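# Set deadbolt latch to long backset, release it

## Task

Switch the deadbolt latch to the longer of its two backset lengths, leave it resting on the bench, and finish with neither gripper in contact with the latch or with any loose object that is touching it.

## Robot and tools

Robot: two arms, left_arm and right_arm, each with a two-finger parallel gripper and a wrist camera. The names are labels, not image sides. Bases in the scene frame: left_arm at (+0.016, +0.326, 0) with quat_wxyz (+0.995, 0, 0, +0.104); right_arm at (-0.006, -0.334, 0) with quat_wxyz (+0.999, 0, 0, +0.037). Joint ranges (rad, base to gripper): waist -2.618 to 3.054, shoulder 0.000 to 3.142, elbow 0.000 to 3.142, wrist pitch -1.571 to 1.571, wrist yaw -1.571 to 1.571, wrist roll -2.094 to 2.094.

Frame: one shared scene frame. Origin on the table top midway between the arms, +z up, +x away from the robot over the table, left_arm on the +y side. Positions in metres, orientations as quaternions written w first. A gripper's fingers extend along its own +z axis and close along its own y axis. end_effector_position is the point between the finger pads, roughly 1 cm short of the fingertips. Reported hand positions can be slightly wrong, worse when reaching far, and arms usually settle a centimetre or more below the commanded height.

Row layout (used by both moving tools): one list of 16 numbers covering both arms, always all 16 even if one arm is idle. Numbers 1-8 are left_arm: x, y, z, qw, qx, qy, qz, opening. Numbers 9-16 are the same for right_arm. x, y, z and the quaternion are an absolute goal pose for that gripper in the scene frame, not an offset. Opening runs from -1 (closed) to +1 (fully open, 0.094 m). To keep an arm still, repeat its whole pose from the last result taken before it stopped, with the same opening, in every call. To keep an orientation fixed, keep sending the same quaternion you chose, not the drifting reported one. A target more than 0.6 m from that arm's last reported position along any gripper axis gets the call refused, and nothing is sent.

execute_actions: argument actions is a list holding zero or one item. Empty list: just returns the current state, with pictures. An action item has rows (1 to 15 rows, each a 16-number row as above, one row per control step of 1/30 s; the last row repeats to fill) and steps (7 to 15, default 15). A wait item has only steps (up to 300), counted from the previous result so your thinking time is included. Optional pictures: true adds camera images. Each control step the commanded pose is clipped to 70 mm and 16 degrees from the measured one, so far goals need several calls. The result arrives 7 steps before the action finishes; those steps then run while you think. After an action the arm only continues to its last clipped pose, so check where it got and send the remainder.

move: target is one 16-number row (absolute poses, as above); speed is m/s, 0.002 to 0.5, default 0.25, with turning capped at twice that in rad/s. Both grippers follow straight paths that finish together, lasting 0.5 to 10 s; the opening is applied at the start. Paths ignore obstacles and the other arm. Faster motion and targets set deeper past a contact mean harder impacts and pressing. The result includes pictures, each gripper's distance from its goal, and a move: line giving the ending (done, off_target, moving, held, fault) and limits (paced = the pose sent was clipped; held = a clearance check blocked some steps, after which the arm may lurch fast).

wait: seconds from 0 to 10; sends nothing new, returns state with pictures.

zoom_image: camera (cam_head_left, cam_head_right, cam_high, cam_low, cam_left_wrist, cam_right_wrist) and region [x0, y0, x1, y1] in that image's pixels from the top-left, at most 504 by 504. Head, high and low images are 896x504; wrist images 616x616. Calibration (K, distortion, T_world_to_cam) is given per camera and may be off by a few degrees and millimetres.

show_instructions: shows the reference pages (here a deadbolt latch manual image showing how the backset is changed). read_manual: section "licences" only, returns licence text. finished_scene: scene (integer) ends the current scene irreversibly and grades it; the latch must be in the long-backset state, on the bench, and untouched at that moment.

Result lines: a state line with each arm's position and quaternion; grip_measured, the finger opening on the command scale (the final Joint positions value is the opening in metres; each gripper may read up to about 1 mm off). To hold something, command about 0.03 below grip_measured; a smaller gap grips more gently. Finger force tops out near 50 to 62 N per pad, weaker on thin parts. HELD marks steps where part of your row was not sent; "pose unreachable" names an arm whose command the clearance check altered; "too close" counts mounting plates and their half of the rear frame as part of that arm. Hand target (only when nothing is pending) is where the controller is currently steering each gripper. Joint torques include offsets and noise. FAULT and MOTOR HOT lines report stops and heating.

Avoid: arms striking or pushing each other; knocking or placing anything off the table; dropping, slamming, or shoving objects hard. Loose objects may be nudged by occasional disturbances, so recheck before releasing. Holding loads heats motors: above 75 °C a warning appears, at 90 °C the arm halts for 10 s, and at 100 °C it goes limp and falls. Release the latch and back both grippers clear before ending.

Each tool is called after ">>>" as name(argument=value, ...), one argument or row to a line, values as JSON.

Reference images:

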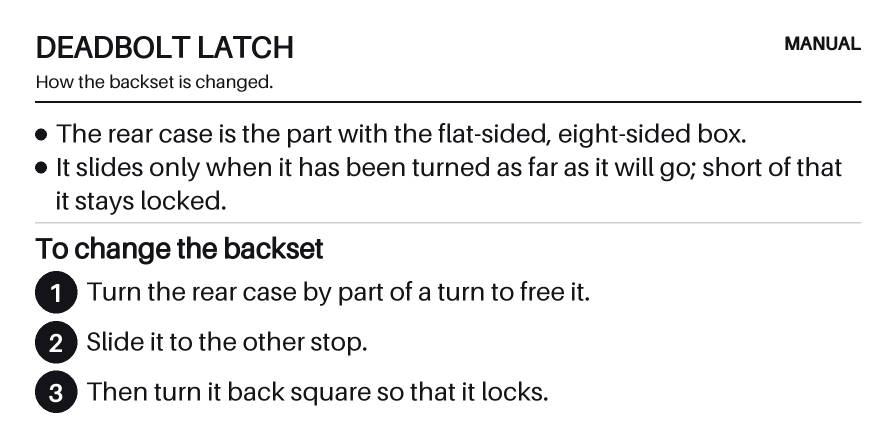

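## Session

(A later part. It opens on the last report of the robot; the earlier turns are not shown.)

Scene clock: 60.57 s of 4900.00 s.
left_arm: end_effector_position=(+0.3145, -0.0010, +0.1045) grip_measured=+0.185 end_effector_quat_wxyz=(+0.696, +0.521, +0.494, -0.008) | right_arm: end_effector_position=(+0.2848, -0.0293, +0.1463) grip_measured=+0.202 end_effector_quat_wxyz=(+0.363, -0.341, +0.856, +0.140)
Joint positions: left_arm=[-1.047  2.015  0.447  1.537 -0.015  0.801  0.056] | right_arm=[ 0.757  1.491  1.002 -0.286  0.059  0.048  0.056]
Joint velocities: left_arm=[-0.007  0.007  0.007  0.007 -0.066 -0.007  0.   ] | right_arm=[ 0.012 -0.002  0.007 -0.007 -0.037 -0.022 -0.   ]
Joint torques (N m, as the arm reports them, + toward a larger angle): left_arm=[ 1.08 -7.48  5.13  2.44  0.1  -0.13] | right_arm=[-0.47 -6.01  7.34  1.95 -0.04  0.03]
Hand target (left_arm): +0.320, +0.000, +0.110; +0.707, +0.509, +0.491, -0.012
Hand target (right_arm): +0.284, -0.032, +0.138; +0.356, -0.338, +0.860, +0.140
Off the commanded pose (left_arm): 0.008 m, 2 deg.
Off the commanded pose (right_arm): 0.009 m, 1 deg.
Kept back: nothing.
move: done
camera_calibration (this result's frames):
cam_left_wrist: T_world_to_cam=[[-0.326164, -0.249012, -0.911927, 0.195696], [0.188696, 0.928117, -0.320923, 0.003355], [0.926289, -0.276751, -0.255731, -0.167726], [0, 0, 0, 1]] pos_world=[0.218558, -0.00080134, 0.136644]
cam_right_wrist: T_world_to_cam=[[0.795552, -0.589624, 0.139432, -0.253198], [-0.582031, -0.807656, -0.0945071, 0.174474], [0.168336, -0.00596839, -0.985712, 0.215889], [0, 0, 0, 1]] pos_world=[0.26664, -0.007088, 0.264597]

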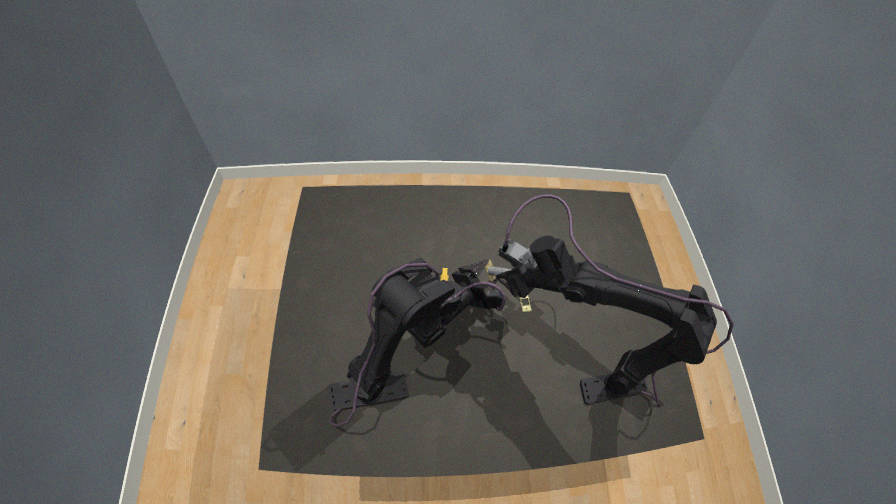

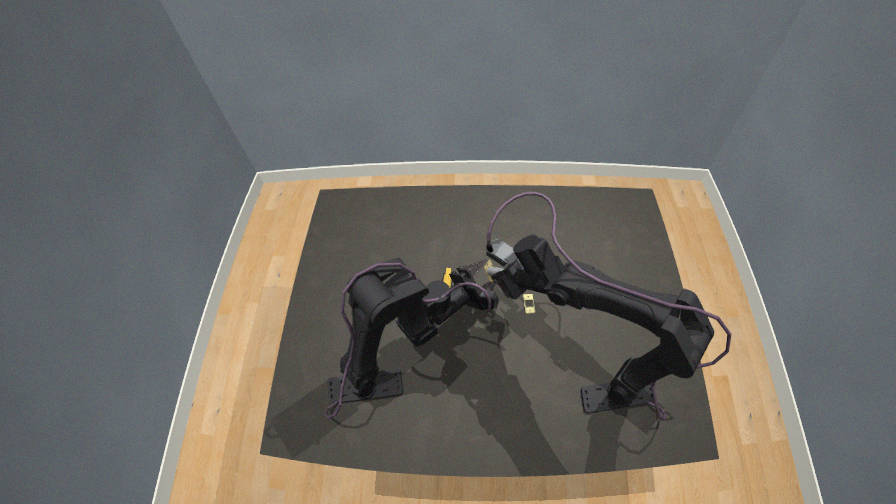

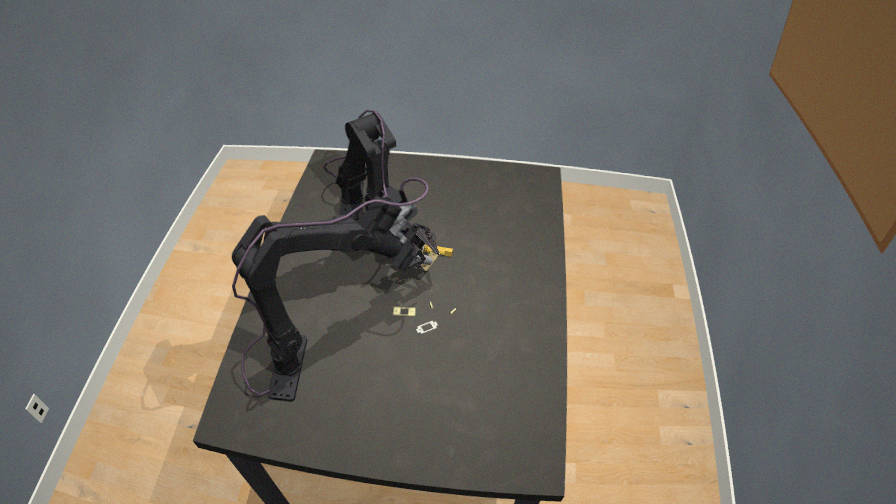

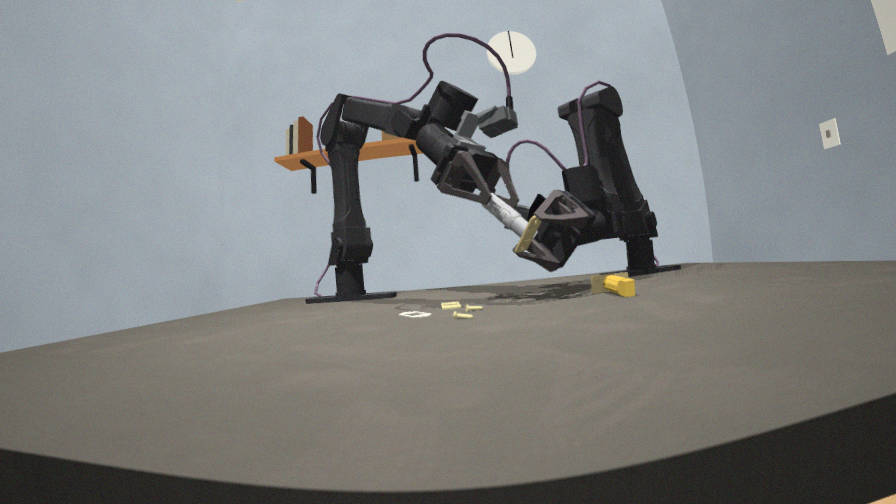

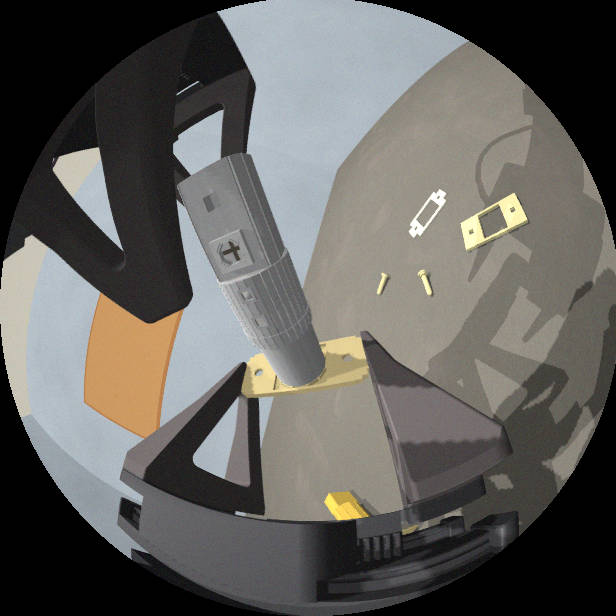

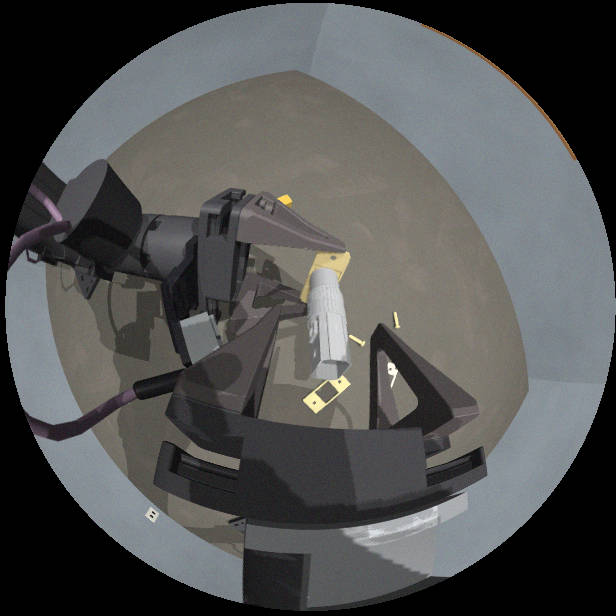

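>>> move(
  target=[0.32, 0.0, 0.11, 0.7069, 0.5086, 0.4912, -0.0124, 0.15, 0.2845, -0.032, 0.138, 0.356, -0.3385, 0.8596, 0.1404, -0.6],
  speed=0.05,
)

Scene clock: 61.80 s of 4900.00 s.
left_arm: end_effector_position=(+0.3151, -0.0004, +0.1047) grip_measured=+0.185 end_effector_quat_wxyz=(+0.696, +0.521, +0.494, -0.008) | right_arm: end_effector_position=(+0.2866, -0.0289, +0.1479) grip_measured=-0.597 end_effector_quat_wxyz=(+0.367, -0.339, +0.855, +0.141)
Joint positions: left_arm=[-1.044  2.015  0.447  1.538 -0.012  0.801  0.056] | right_arm=[ 0.756  1.491  1.002 -0.277  0.062  0.048  0.019]
Joint velocities: left_arm=[ 0.017 -0.002 -0.022  0.007  0.022  0.051 -0.   ] | right_arm=[-0.017 -0.007  0.012  0.066 -0.022  0.081 -0.   ]
Joint torques (N m, as the arm reports them, + toward a larger angle): left_arm=[ 0.91 -7.38  5.18  2.44  0.03 -0.14] | right_arm=[-0.39 -6.16  7.4   1.96 -0.08  0.01]
Hand target (left_arm): +0.320, +0.000, +0.110; +0.707, +0.509, +0.491, -0.012
Hand target (right_arm): +0.284, -0.032, +0.138; +0.356, -0.338, +0.860, +0.140
Off the commanded pose (left_arm): 0.007 m, 2 deg.
Off the commanded pose (right_arm): 0.011 m, 1 deg.
Kept back: nothing.
move: off_target (right_arm)
camera_calibration (this result's frames):
cam_left_wrist: T_world_to_cam=[[-0.325761, -0.249587, -0.911913, 0.19607], [0.188837, 0.927916, -0.321424, 0.00281129], [0.926402, -0.27691, -0.255148, -0.168182], [0, 0, 0, 1]] pos_world=[0.219145, -0.000243454, 0.136791]
cam_right_wrist: T_world_to_cam=[[0.792488, -0.593093, 0.142137, -0.254294], [-0.584088, -0.805132, -0.102968, 0.177873], [0.175509, -0.0014191, -0.984477, 0.215038], [0, 0, 0, 1]] pos_world=[0.267678, -0.00730323, 0.26616]

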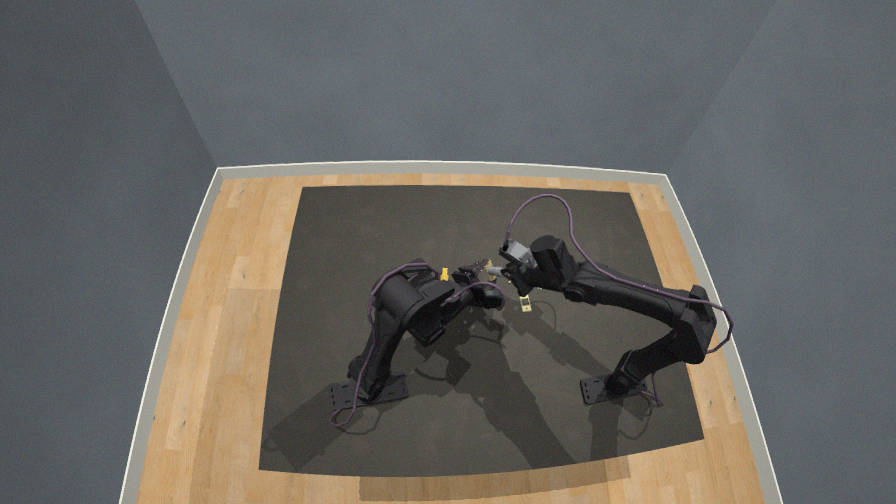

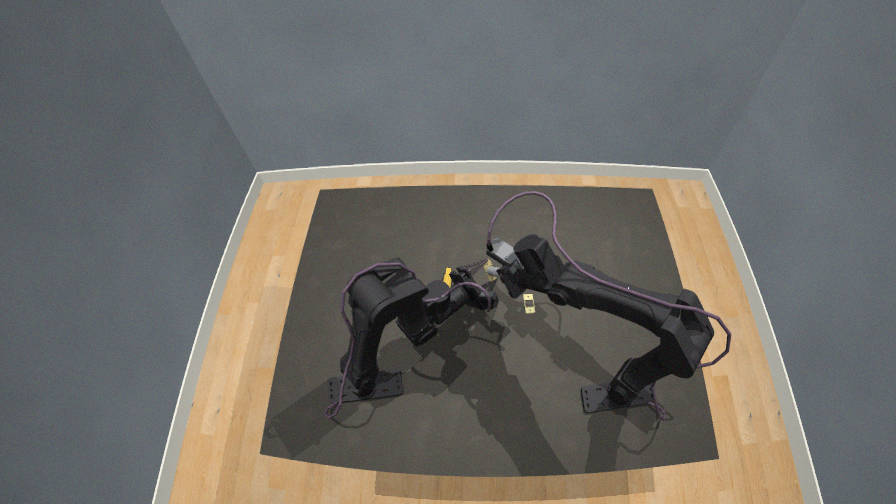

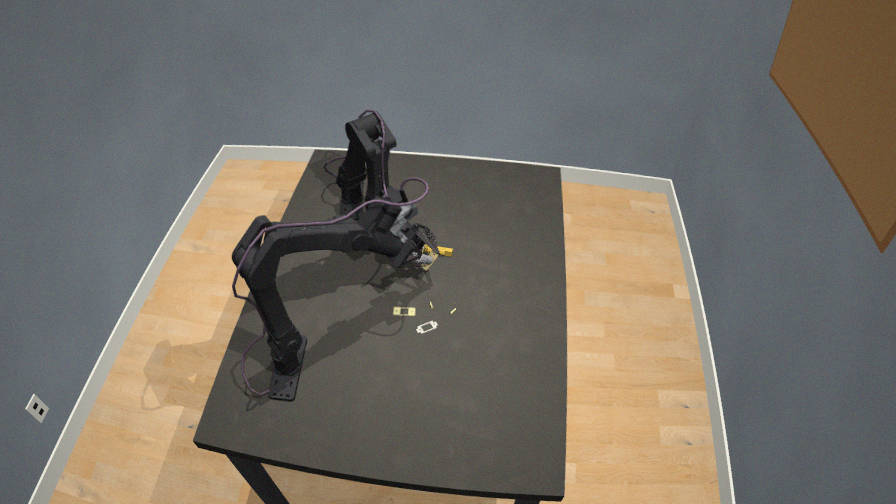

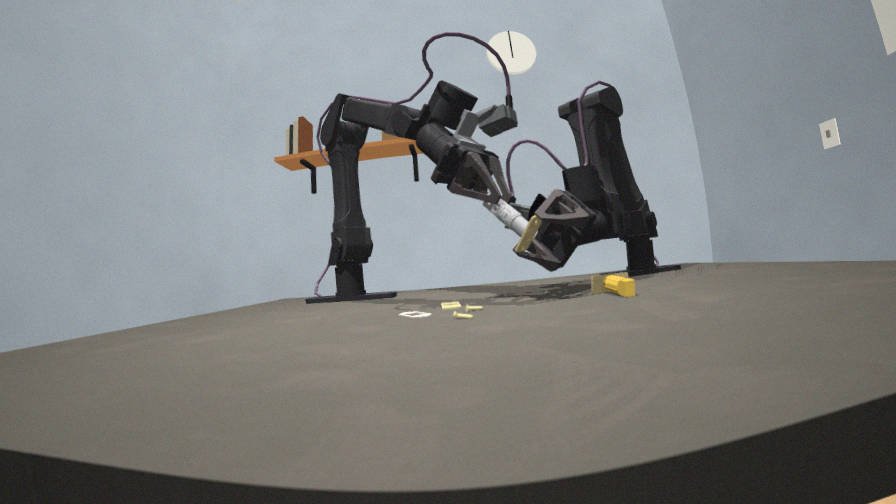

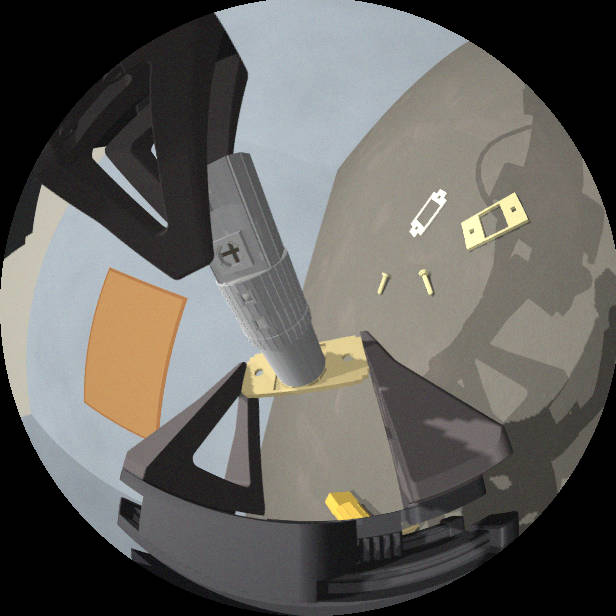

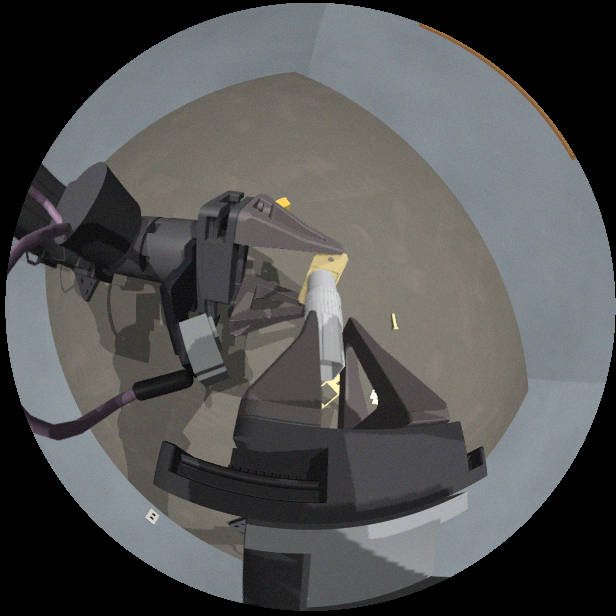

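>>> zoom_image(
  camera="cam_low",
  region=[420, 80, 600, 280],
)

Region (420, 80, 600, 280) of cam_low's 896x504 image, scaled by 2.520, with more detail than that image has; it fills the left 454 columns of this view, and the rest is white.

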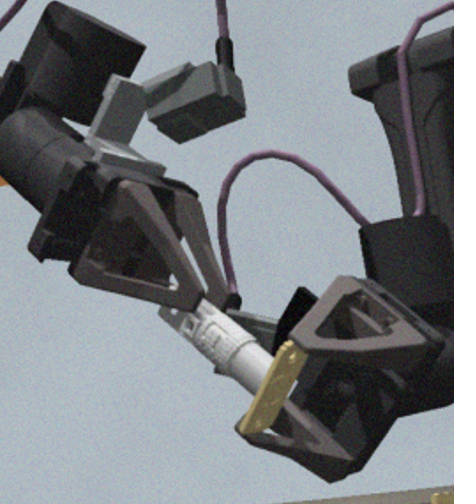

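>>> move(
  target=[0.32, 0.0, 0.11, 0.7069, 0.5086, 0.4912, -0.0124, 0.15, 0.2767, -0.0392, 0.1274, 0.356, -0.3385, 0.8596, 0.1404, 0.2],
  speed=0.05,
)

Scene clock: 63.60 s of 4900.00 s.
left_arm: end_effector_position=(+0.3151, -0.0004, +0.1047) grip_measured=+0.185 end_effector_quat_wxyz=(+0.696, +0.521, +0.494, -0.008) | right_arm: end_effector_position=(+0.2789, -0.0373, +0.1244) grip_measured=+0.198 end_effector_quat_wxyz=(+0.352, -0.342, +0.861, +0.133)
Joint positions: left_arm=[-1.044  2.015  0.447  1.538 -0.012  0.8    0.056] | right_arm=[ 0.756  1.491  0.932 -0.243  0.062  0.048  0.056]
Joint velocities: left_arm=[-0.027 -0.002 -0.012  0.037 -0.007 -0.007  0.001] | right_arm=[-0.027 -0.007  0.012  0.095 -0.007 -0.037 -0.   ]
Joint torques (N m, as the arm reports them, + toward a larger angle): left_arm=[ 0.89 -7.39  5.24  2.43  0.06 -0.13] | right_arm=[-0.13 -8.3   7.3   1.92 -0.03  0.03]
Hand target (left_arm): +0.320, +0.000, +0.110; +0.707, +0.509, +0.491, -0.012
Hand target (right_arm): +0.277, -0.039, +0.127; +0.356, -0.338, +0.860, +0.140
Off the commanded pose (left_arm): 0.007 m, 2 deg.
Off the commanded pose (right_arm): 0.004 m, 1 deg.
Kept back: nothing.
move: done
camera_calibration (this result's frames):
cam_left_wrist: T_world_to_cam=[[-0.326014, -0.249827, -0.911758, 0.196133], [0.188736, 0.927834, -0.321717, 0.00287367], [0.926334, -0.276966, -0.255335, -0.168141], [0, 0, 0, 1]] pos_world=[0.219154, -0.000236236, 0.136818]
cam_right_wrist: T_world_to_cam=[[0.79596, -0.589305, 0.138449, -0.2502], [-0.586188, -0.807423, -0.0667175, 0.160179], [0.151104, -0.0280524, -0.98812, 0.199484], [0, 0, 0, 1]] pos_world=[0.262902, -0.0125156, 0.242441]

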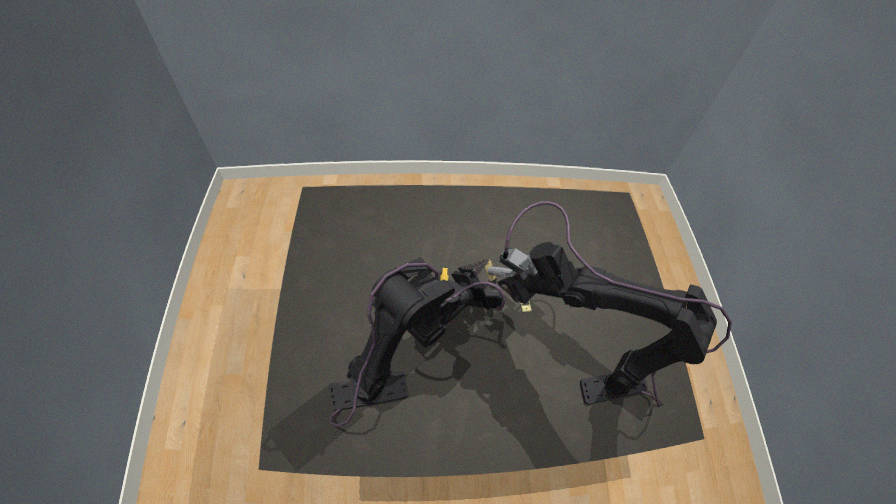

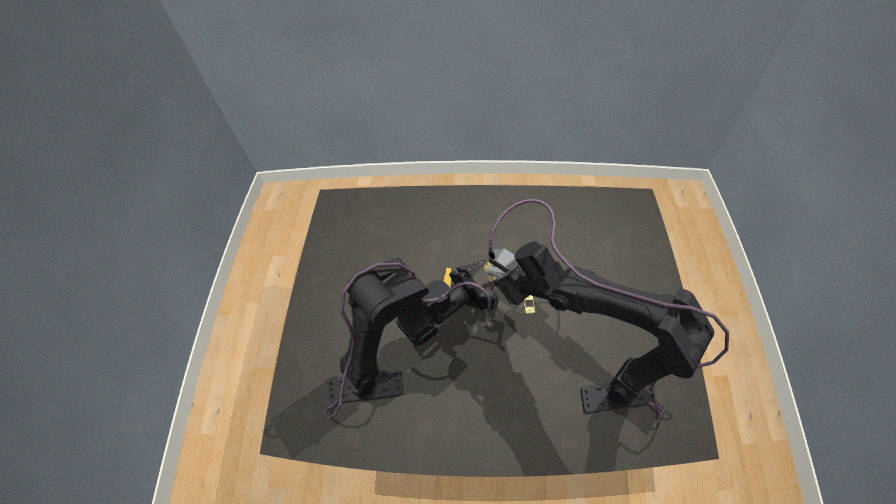

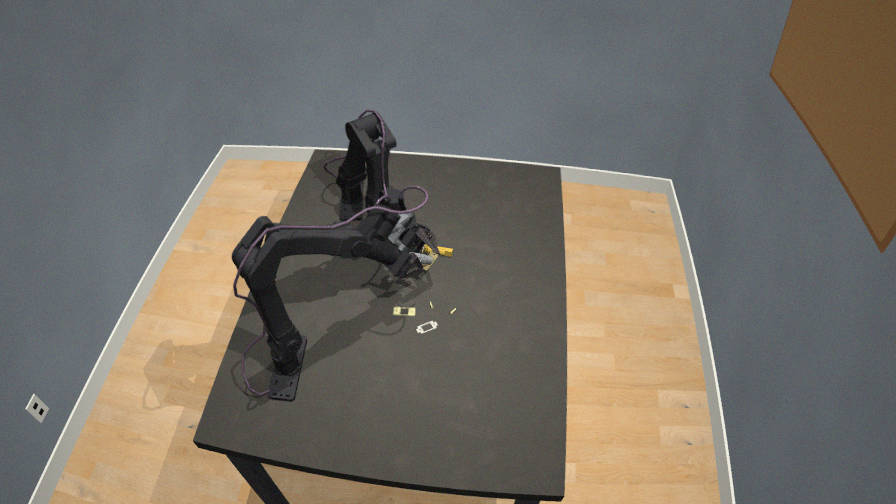

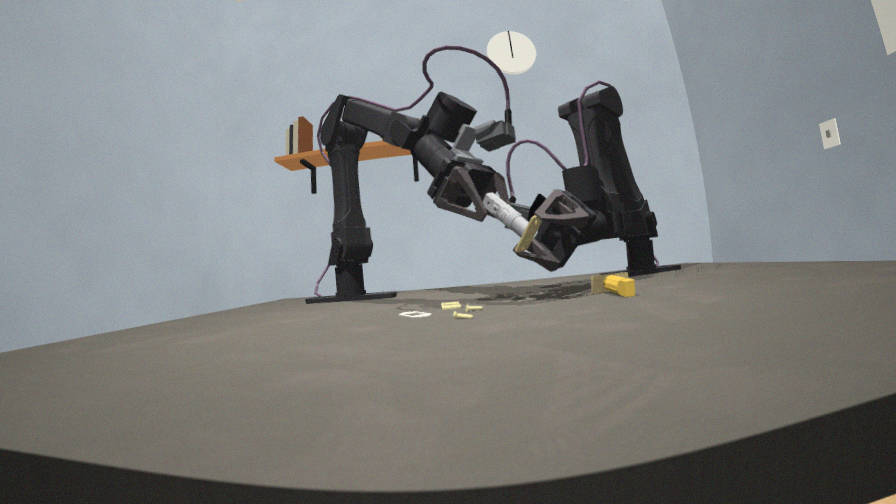

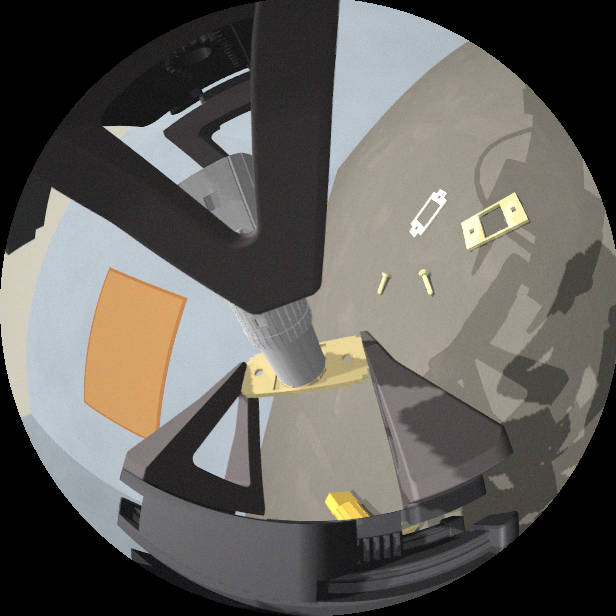

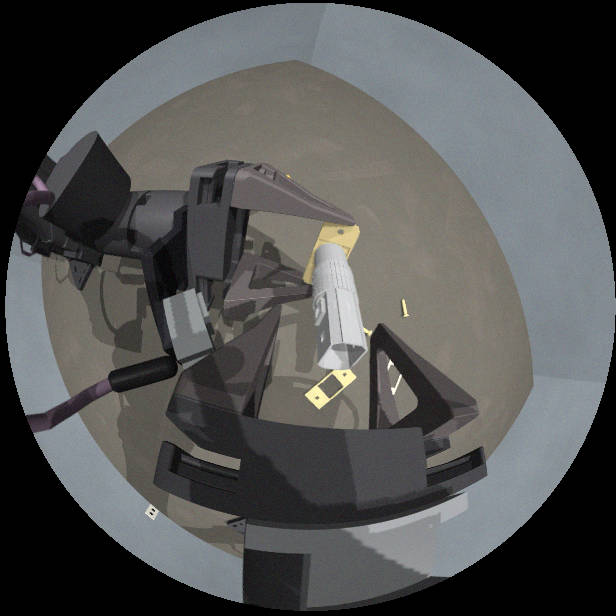

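>>> zoom_image(
  camera="cam_low",
  region=[420, 80, 600, 280],
)

Region (420, 80, 600, 280) of cam_low's 896x504 image, scaled by 2.520, with more detail than that image has; it fills the left 454 columns of this view, and the rest is white.

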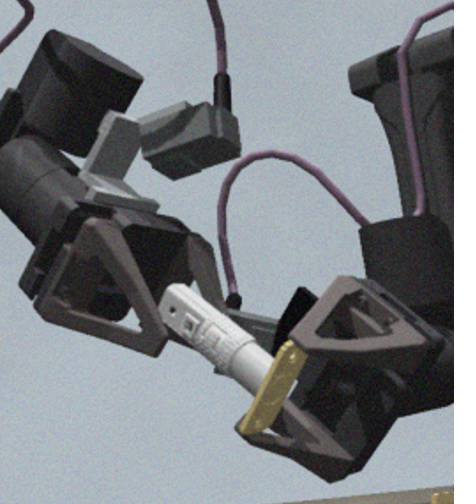

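>>> move(
  target=[0.32, 0.0, 0.11, 0.7069, 0.5086, 0.4912, -0.0124, 0.15, 0.2767, -0.0392, 0.1274, 0.356, -0.3385, 0.8596, 0.1404, -0.6],
  speed=0.05,
)

Scene clock: 65.10 s of 4900.00 s.
left_arm: end_effector_position=(+0.3151, -0.0004, +0.1047) grip_measured=+0.185 end_effector_quat_wxyz=(+0.696, +0.521, +0.494, -0.008) | right_arm: end_effector_position=(+0.2795, -0.0367, +0.1252) grip_measured=-0.584 end_effector_quat_wxyz=(+0.354, -0.342, +0.860, +0.134)
Joint positions: left_arm=[-1.044  2.015  0.447  1.538 -0.012  0.8    0.056] | right_arm=[ 0.756  1.491  0.932 -0.238  0.062  0.048  0.02 ]
Joint velocities: left_arm=[-0.002  0.007 -0.002 -0.081 -0.051 -0.037 -0.001] | right_arm=[ 0.007 -0.007  0.017  0.007  0.007 -0.037 -0.   ]
Joint torques (N m, as the arm reports them, + toward a larger angle): left_arm=[ 0.9  -7.4   5.22  2.43  0.06 -0.13] | right_arm=[-0.24 -8.28  7.34  1.95 -0.04  0.02]
Hand target (left_arm): +0.320, +0.000, +0.110; +0.707, +0.509, +0.491, -0.012
Hand target (right_arm): +0.277, -0.039, +0.127; +0.356, -0.339, +0.860, +0.140
Off the commanded pose (left_arm): 0.007 m, 2 deg.
Off the commanded pose (right_arm): 0.004 m, 1 deg.
Kept back: nothing.
move: done
camera_calibration (this result's frames):
cam_left_wrist: T_world_to_cam=[[-0.326014, -0.249827, -0.911758, 0.196133], [0.188736, 0.927834, -0.321717, 0.00287367], [0.926334, -0.276966, -0.255335, -0.168141], [0, 0, 0, 1]] pos_world=[0.219154, -0.000236236, 0.136818]
cam_right_wrist: T_world_to_cam=[[0.795495, -0.589812, 0.138959, -0.250363], [-0.585956, -0.807171, -0.0716328, 0.161672], [0.154414, -0.0244403, -0.987704, 0.199415], [0, 0, 0, 1]] pos_world=[0.263103, -0.012296, 0.243334]

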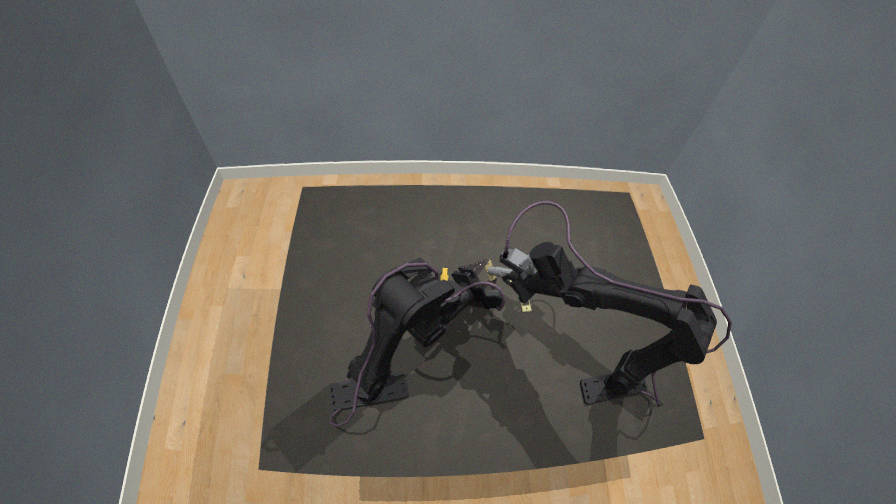

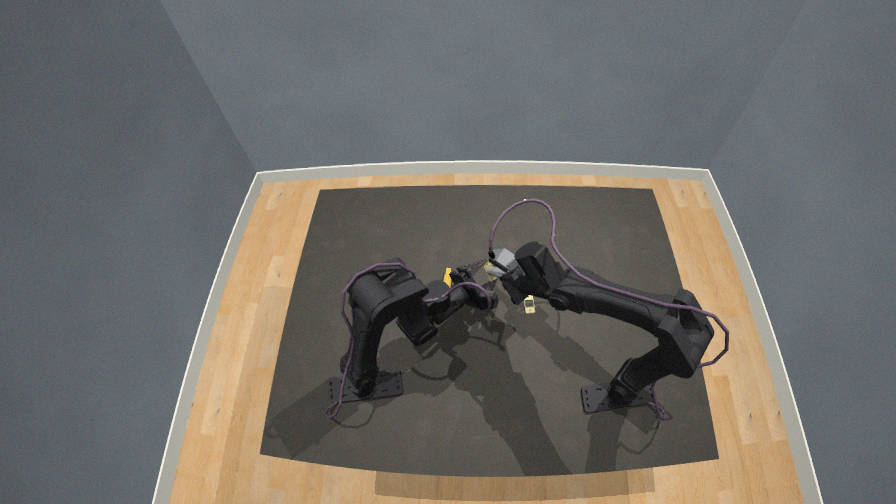

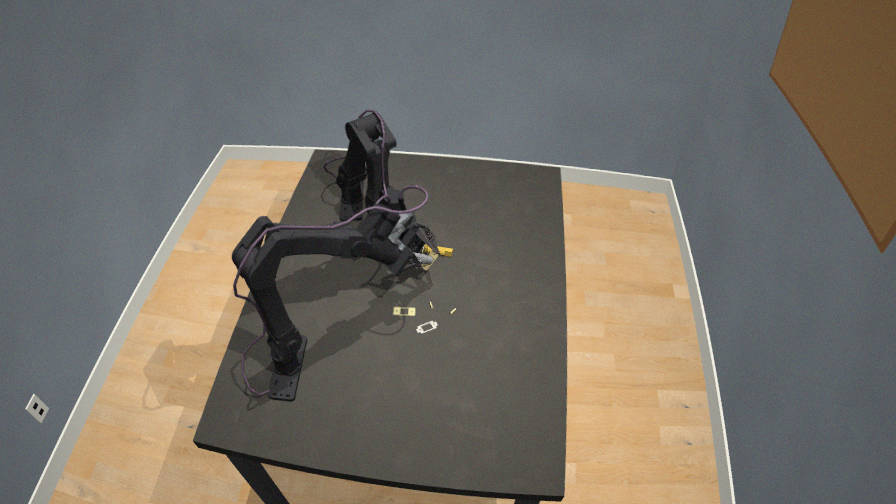

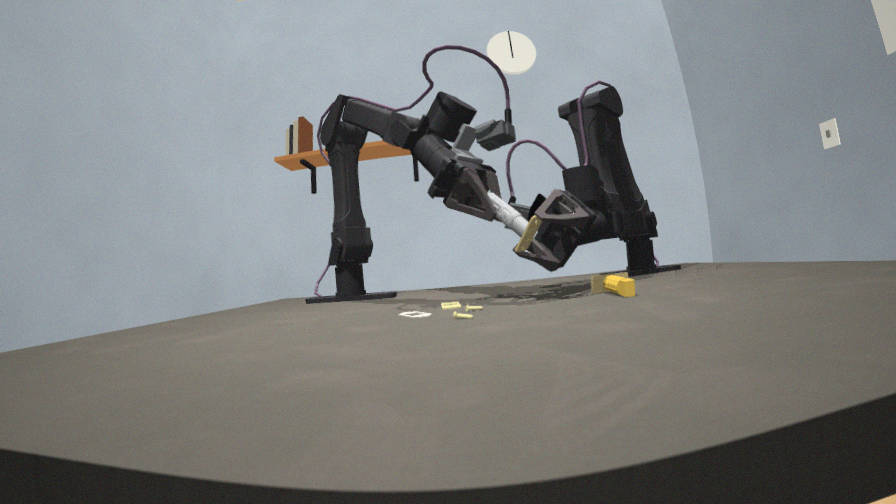

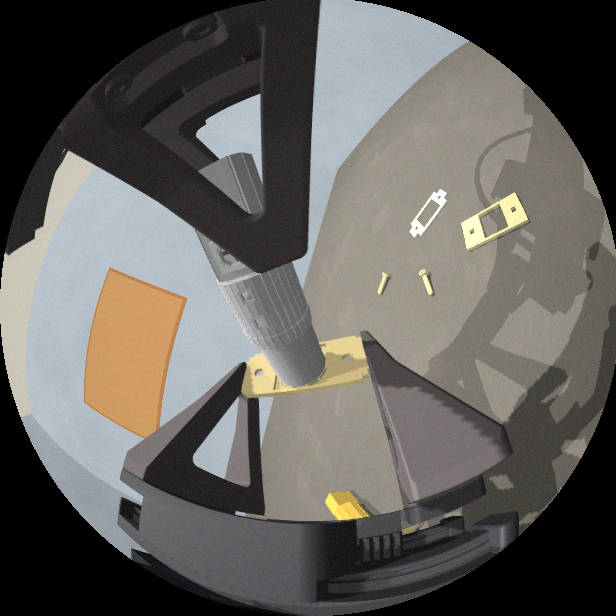

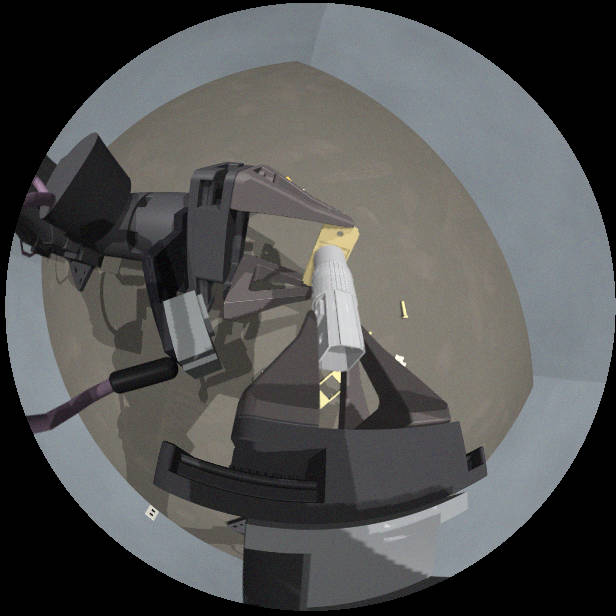

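>>> move(
  target=[0.32, 0.0, 0.11, 0.7069, 0.5086, 0.4912, -0.0124, 0.15, 0.2767, -0.0392, 0.1274, 0.3076, -0.1045, 0.9179, 0.2277, -0.63],
  speed=0.2,
)

Scene clock: 68.33 s of 4900.00 s.
left_arm: end_effector_position=(+0.3151, -0.0005, +0.1047) grip_measured=+0.185 end_effector_quat_wxyz=(+0.696, +0.521, +0.494, -0.008) | right_arm: end_effector_position=(+0.2769, -0.0328, +0.1260) grip_measured=-0.597 end_effector_quat_wxyz=(+0.302, -0.114, +0.918, +0.231)
Joint positions: left_arm=[-1.044  2.015  0.447  1.538 -0.012  0.8    0.056] | right_arm=[ 0.756  1.491  0.932 -0.233  0.036  0.567  0.019]
Joint velocities: left_arm=[ 0.002  0.017  0.012 -0.022  0.037  0.007  0.001] | right_arm=[-0.017  0.007 -0.017 -0.022 -0.037  0.037 -0.   ]
Joint torques (N m, as the arm reports them, + toward a larger angle): left_arm=[ 0.89 -7.44  5.14  2.44  0.05 -0.13] | right_arm=[-0.25 -8.25  7.38  1.9   0.22  0.04]
Hand target (left_arm): +0.320, +0.000, +0.110; +0.707, +0.509, +0.491, -0.012
Hand target (right_arm): +0.277, -0.039, +0.127; +0.308, -0.105, +0.918, +0.228
Off the commanded pose (left_arm): 0.007 m, 2 deg.
Off the commanded pose (right_arm): 0.007 m, 1 deg.
Kept back: nothing.
move: done
camera_calibration (this result's frames):
cam_left_wrist: T_world_to_cam=[[-0.326117, -0.249709, -0.911753, 0.196137], [0.189087, 0.92776, -0.321726, 0.00281622], [0.926226, -0.277321, -0.255341, -0.168073], [0, 0, 0, 1]] pos_world=[0.219105, -0.000245571, 0.136819]
cam_right_wrist: T_world_to_cam=[[0.529167, -0.81438, -0.238257, -0.132252], [-0.845871, -0.528454, -0.0723805, 0.244547], [-0.0669626, 0.239836, -0.968501, 0.268227], [0, 0, 0, 1]] pos_world=[0.2948, -0.0428021, 0.245968]

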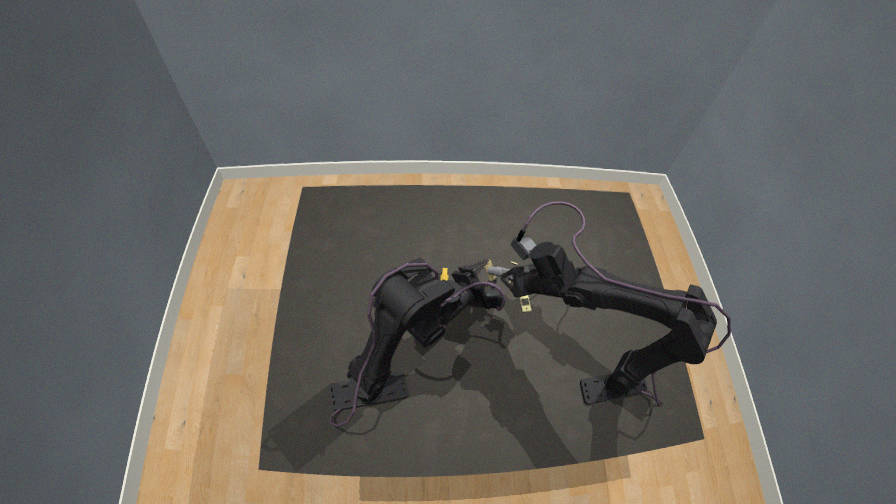

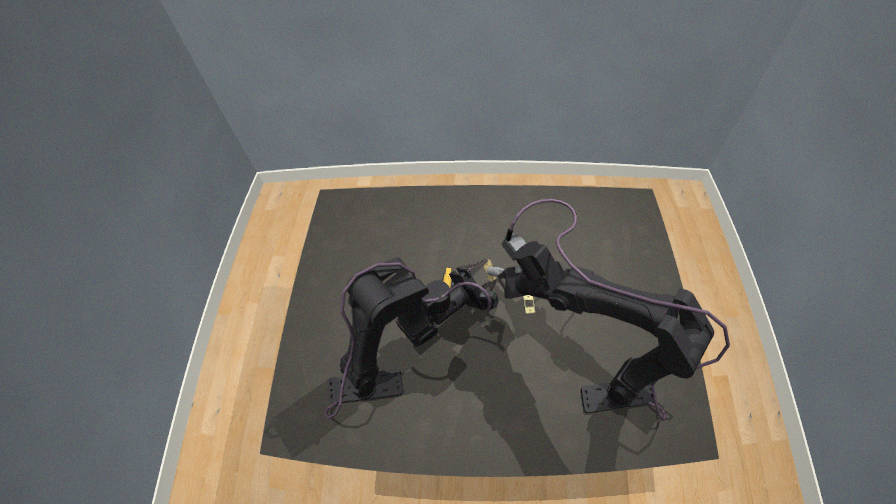

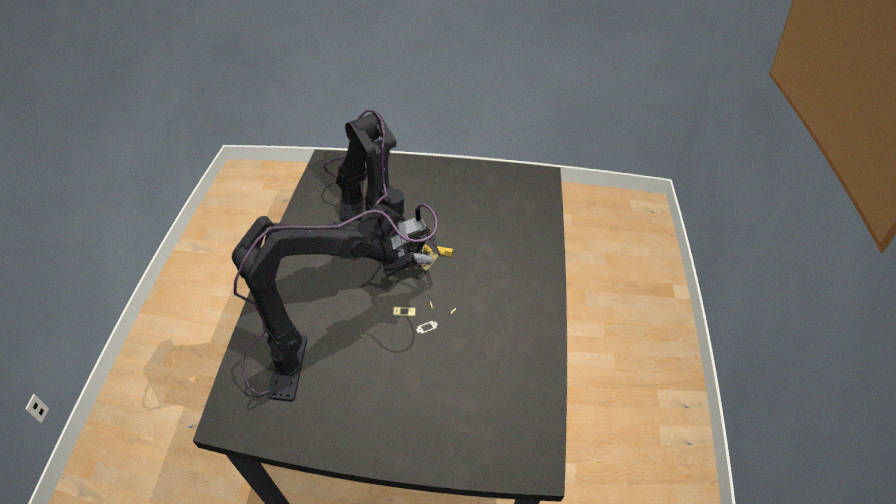

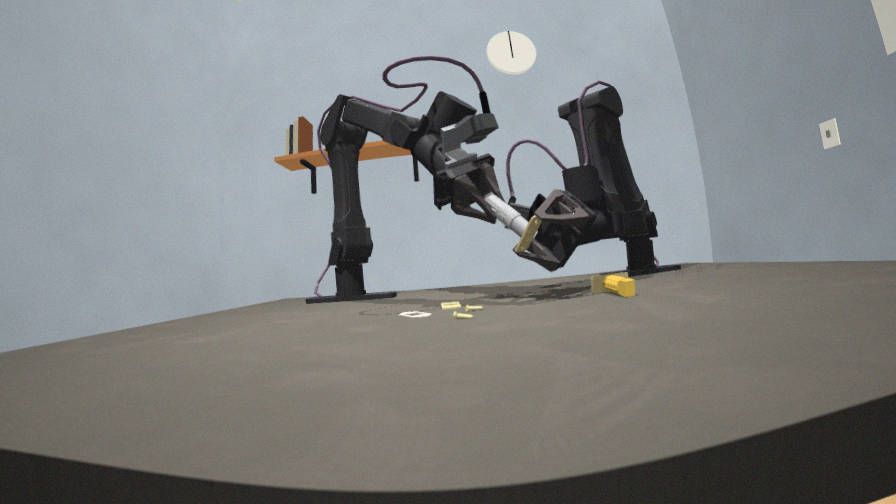

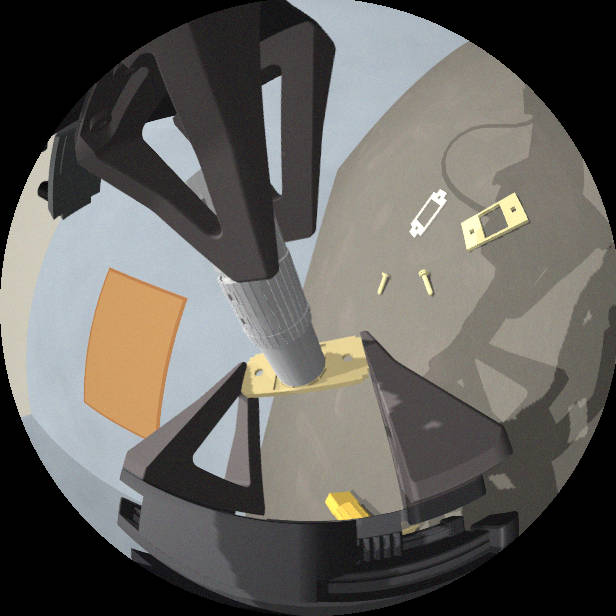

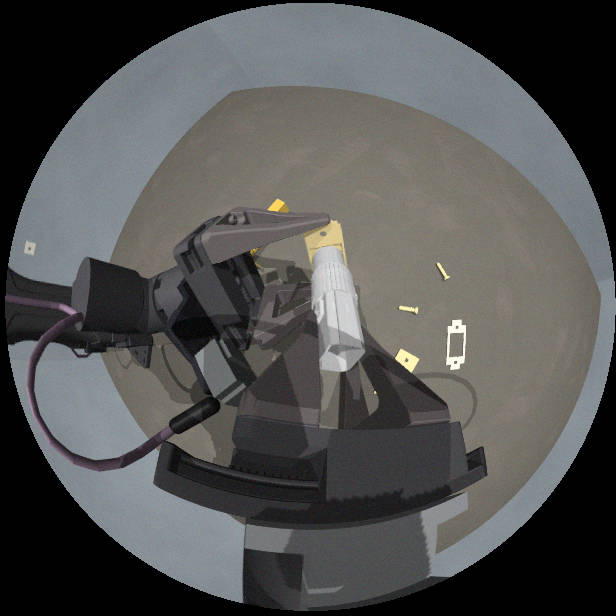

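>>> zoom_image(
  camera="cam_left_wrist",
  region=[170, 200, 390, 410],
)

Region (170, 200, 390, 410) of cam_left_wrist's 616x616 image, scaled by 2.291, with more detail than that image has; it fills the top 481 rows of this view, and the rest is white.

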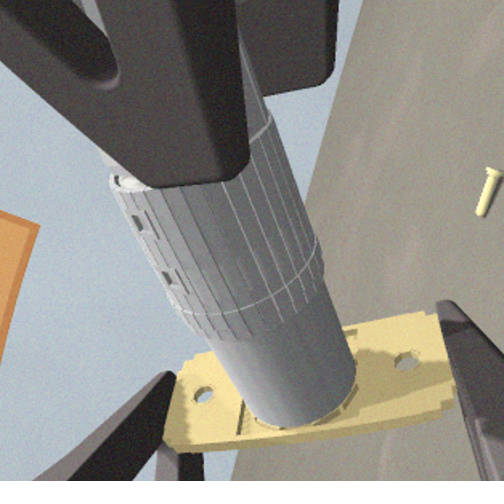

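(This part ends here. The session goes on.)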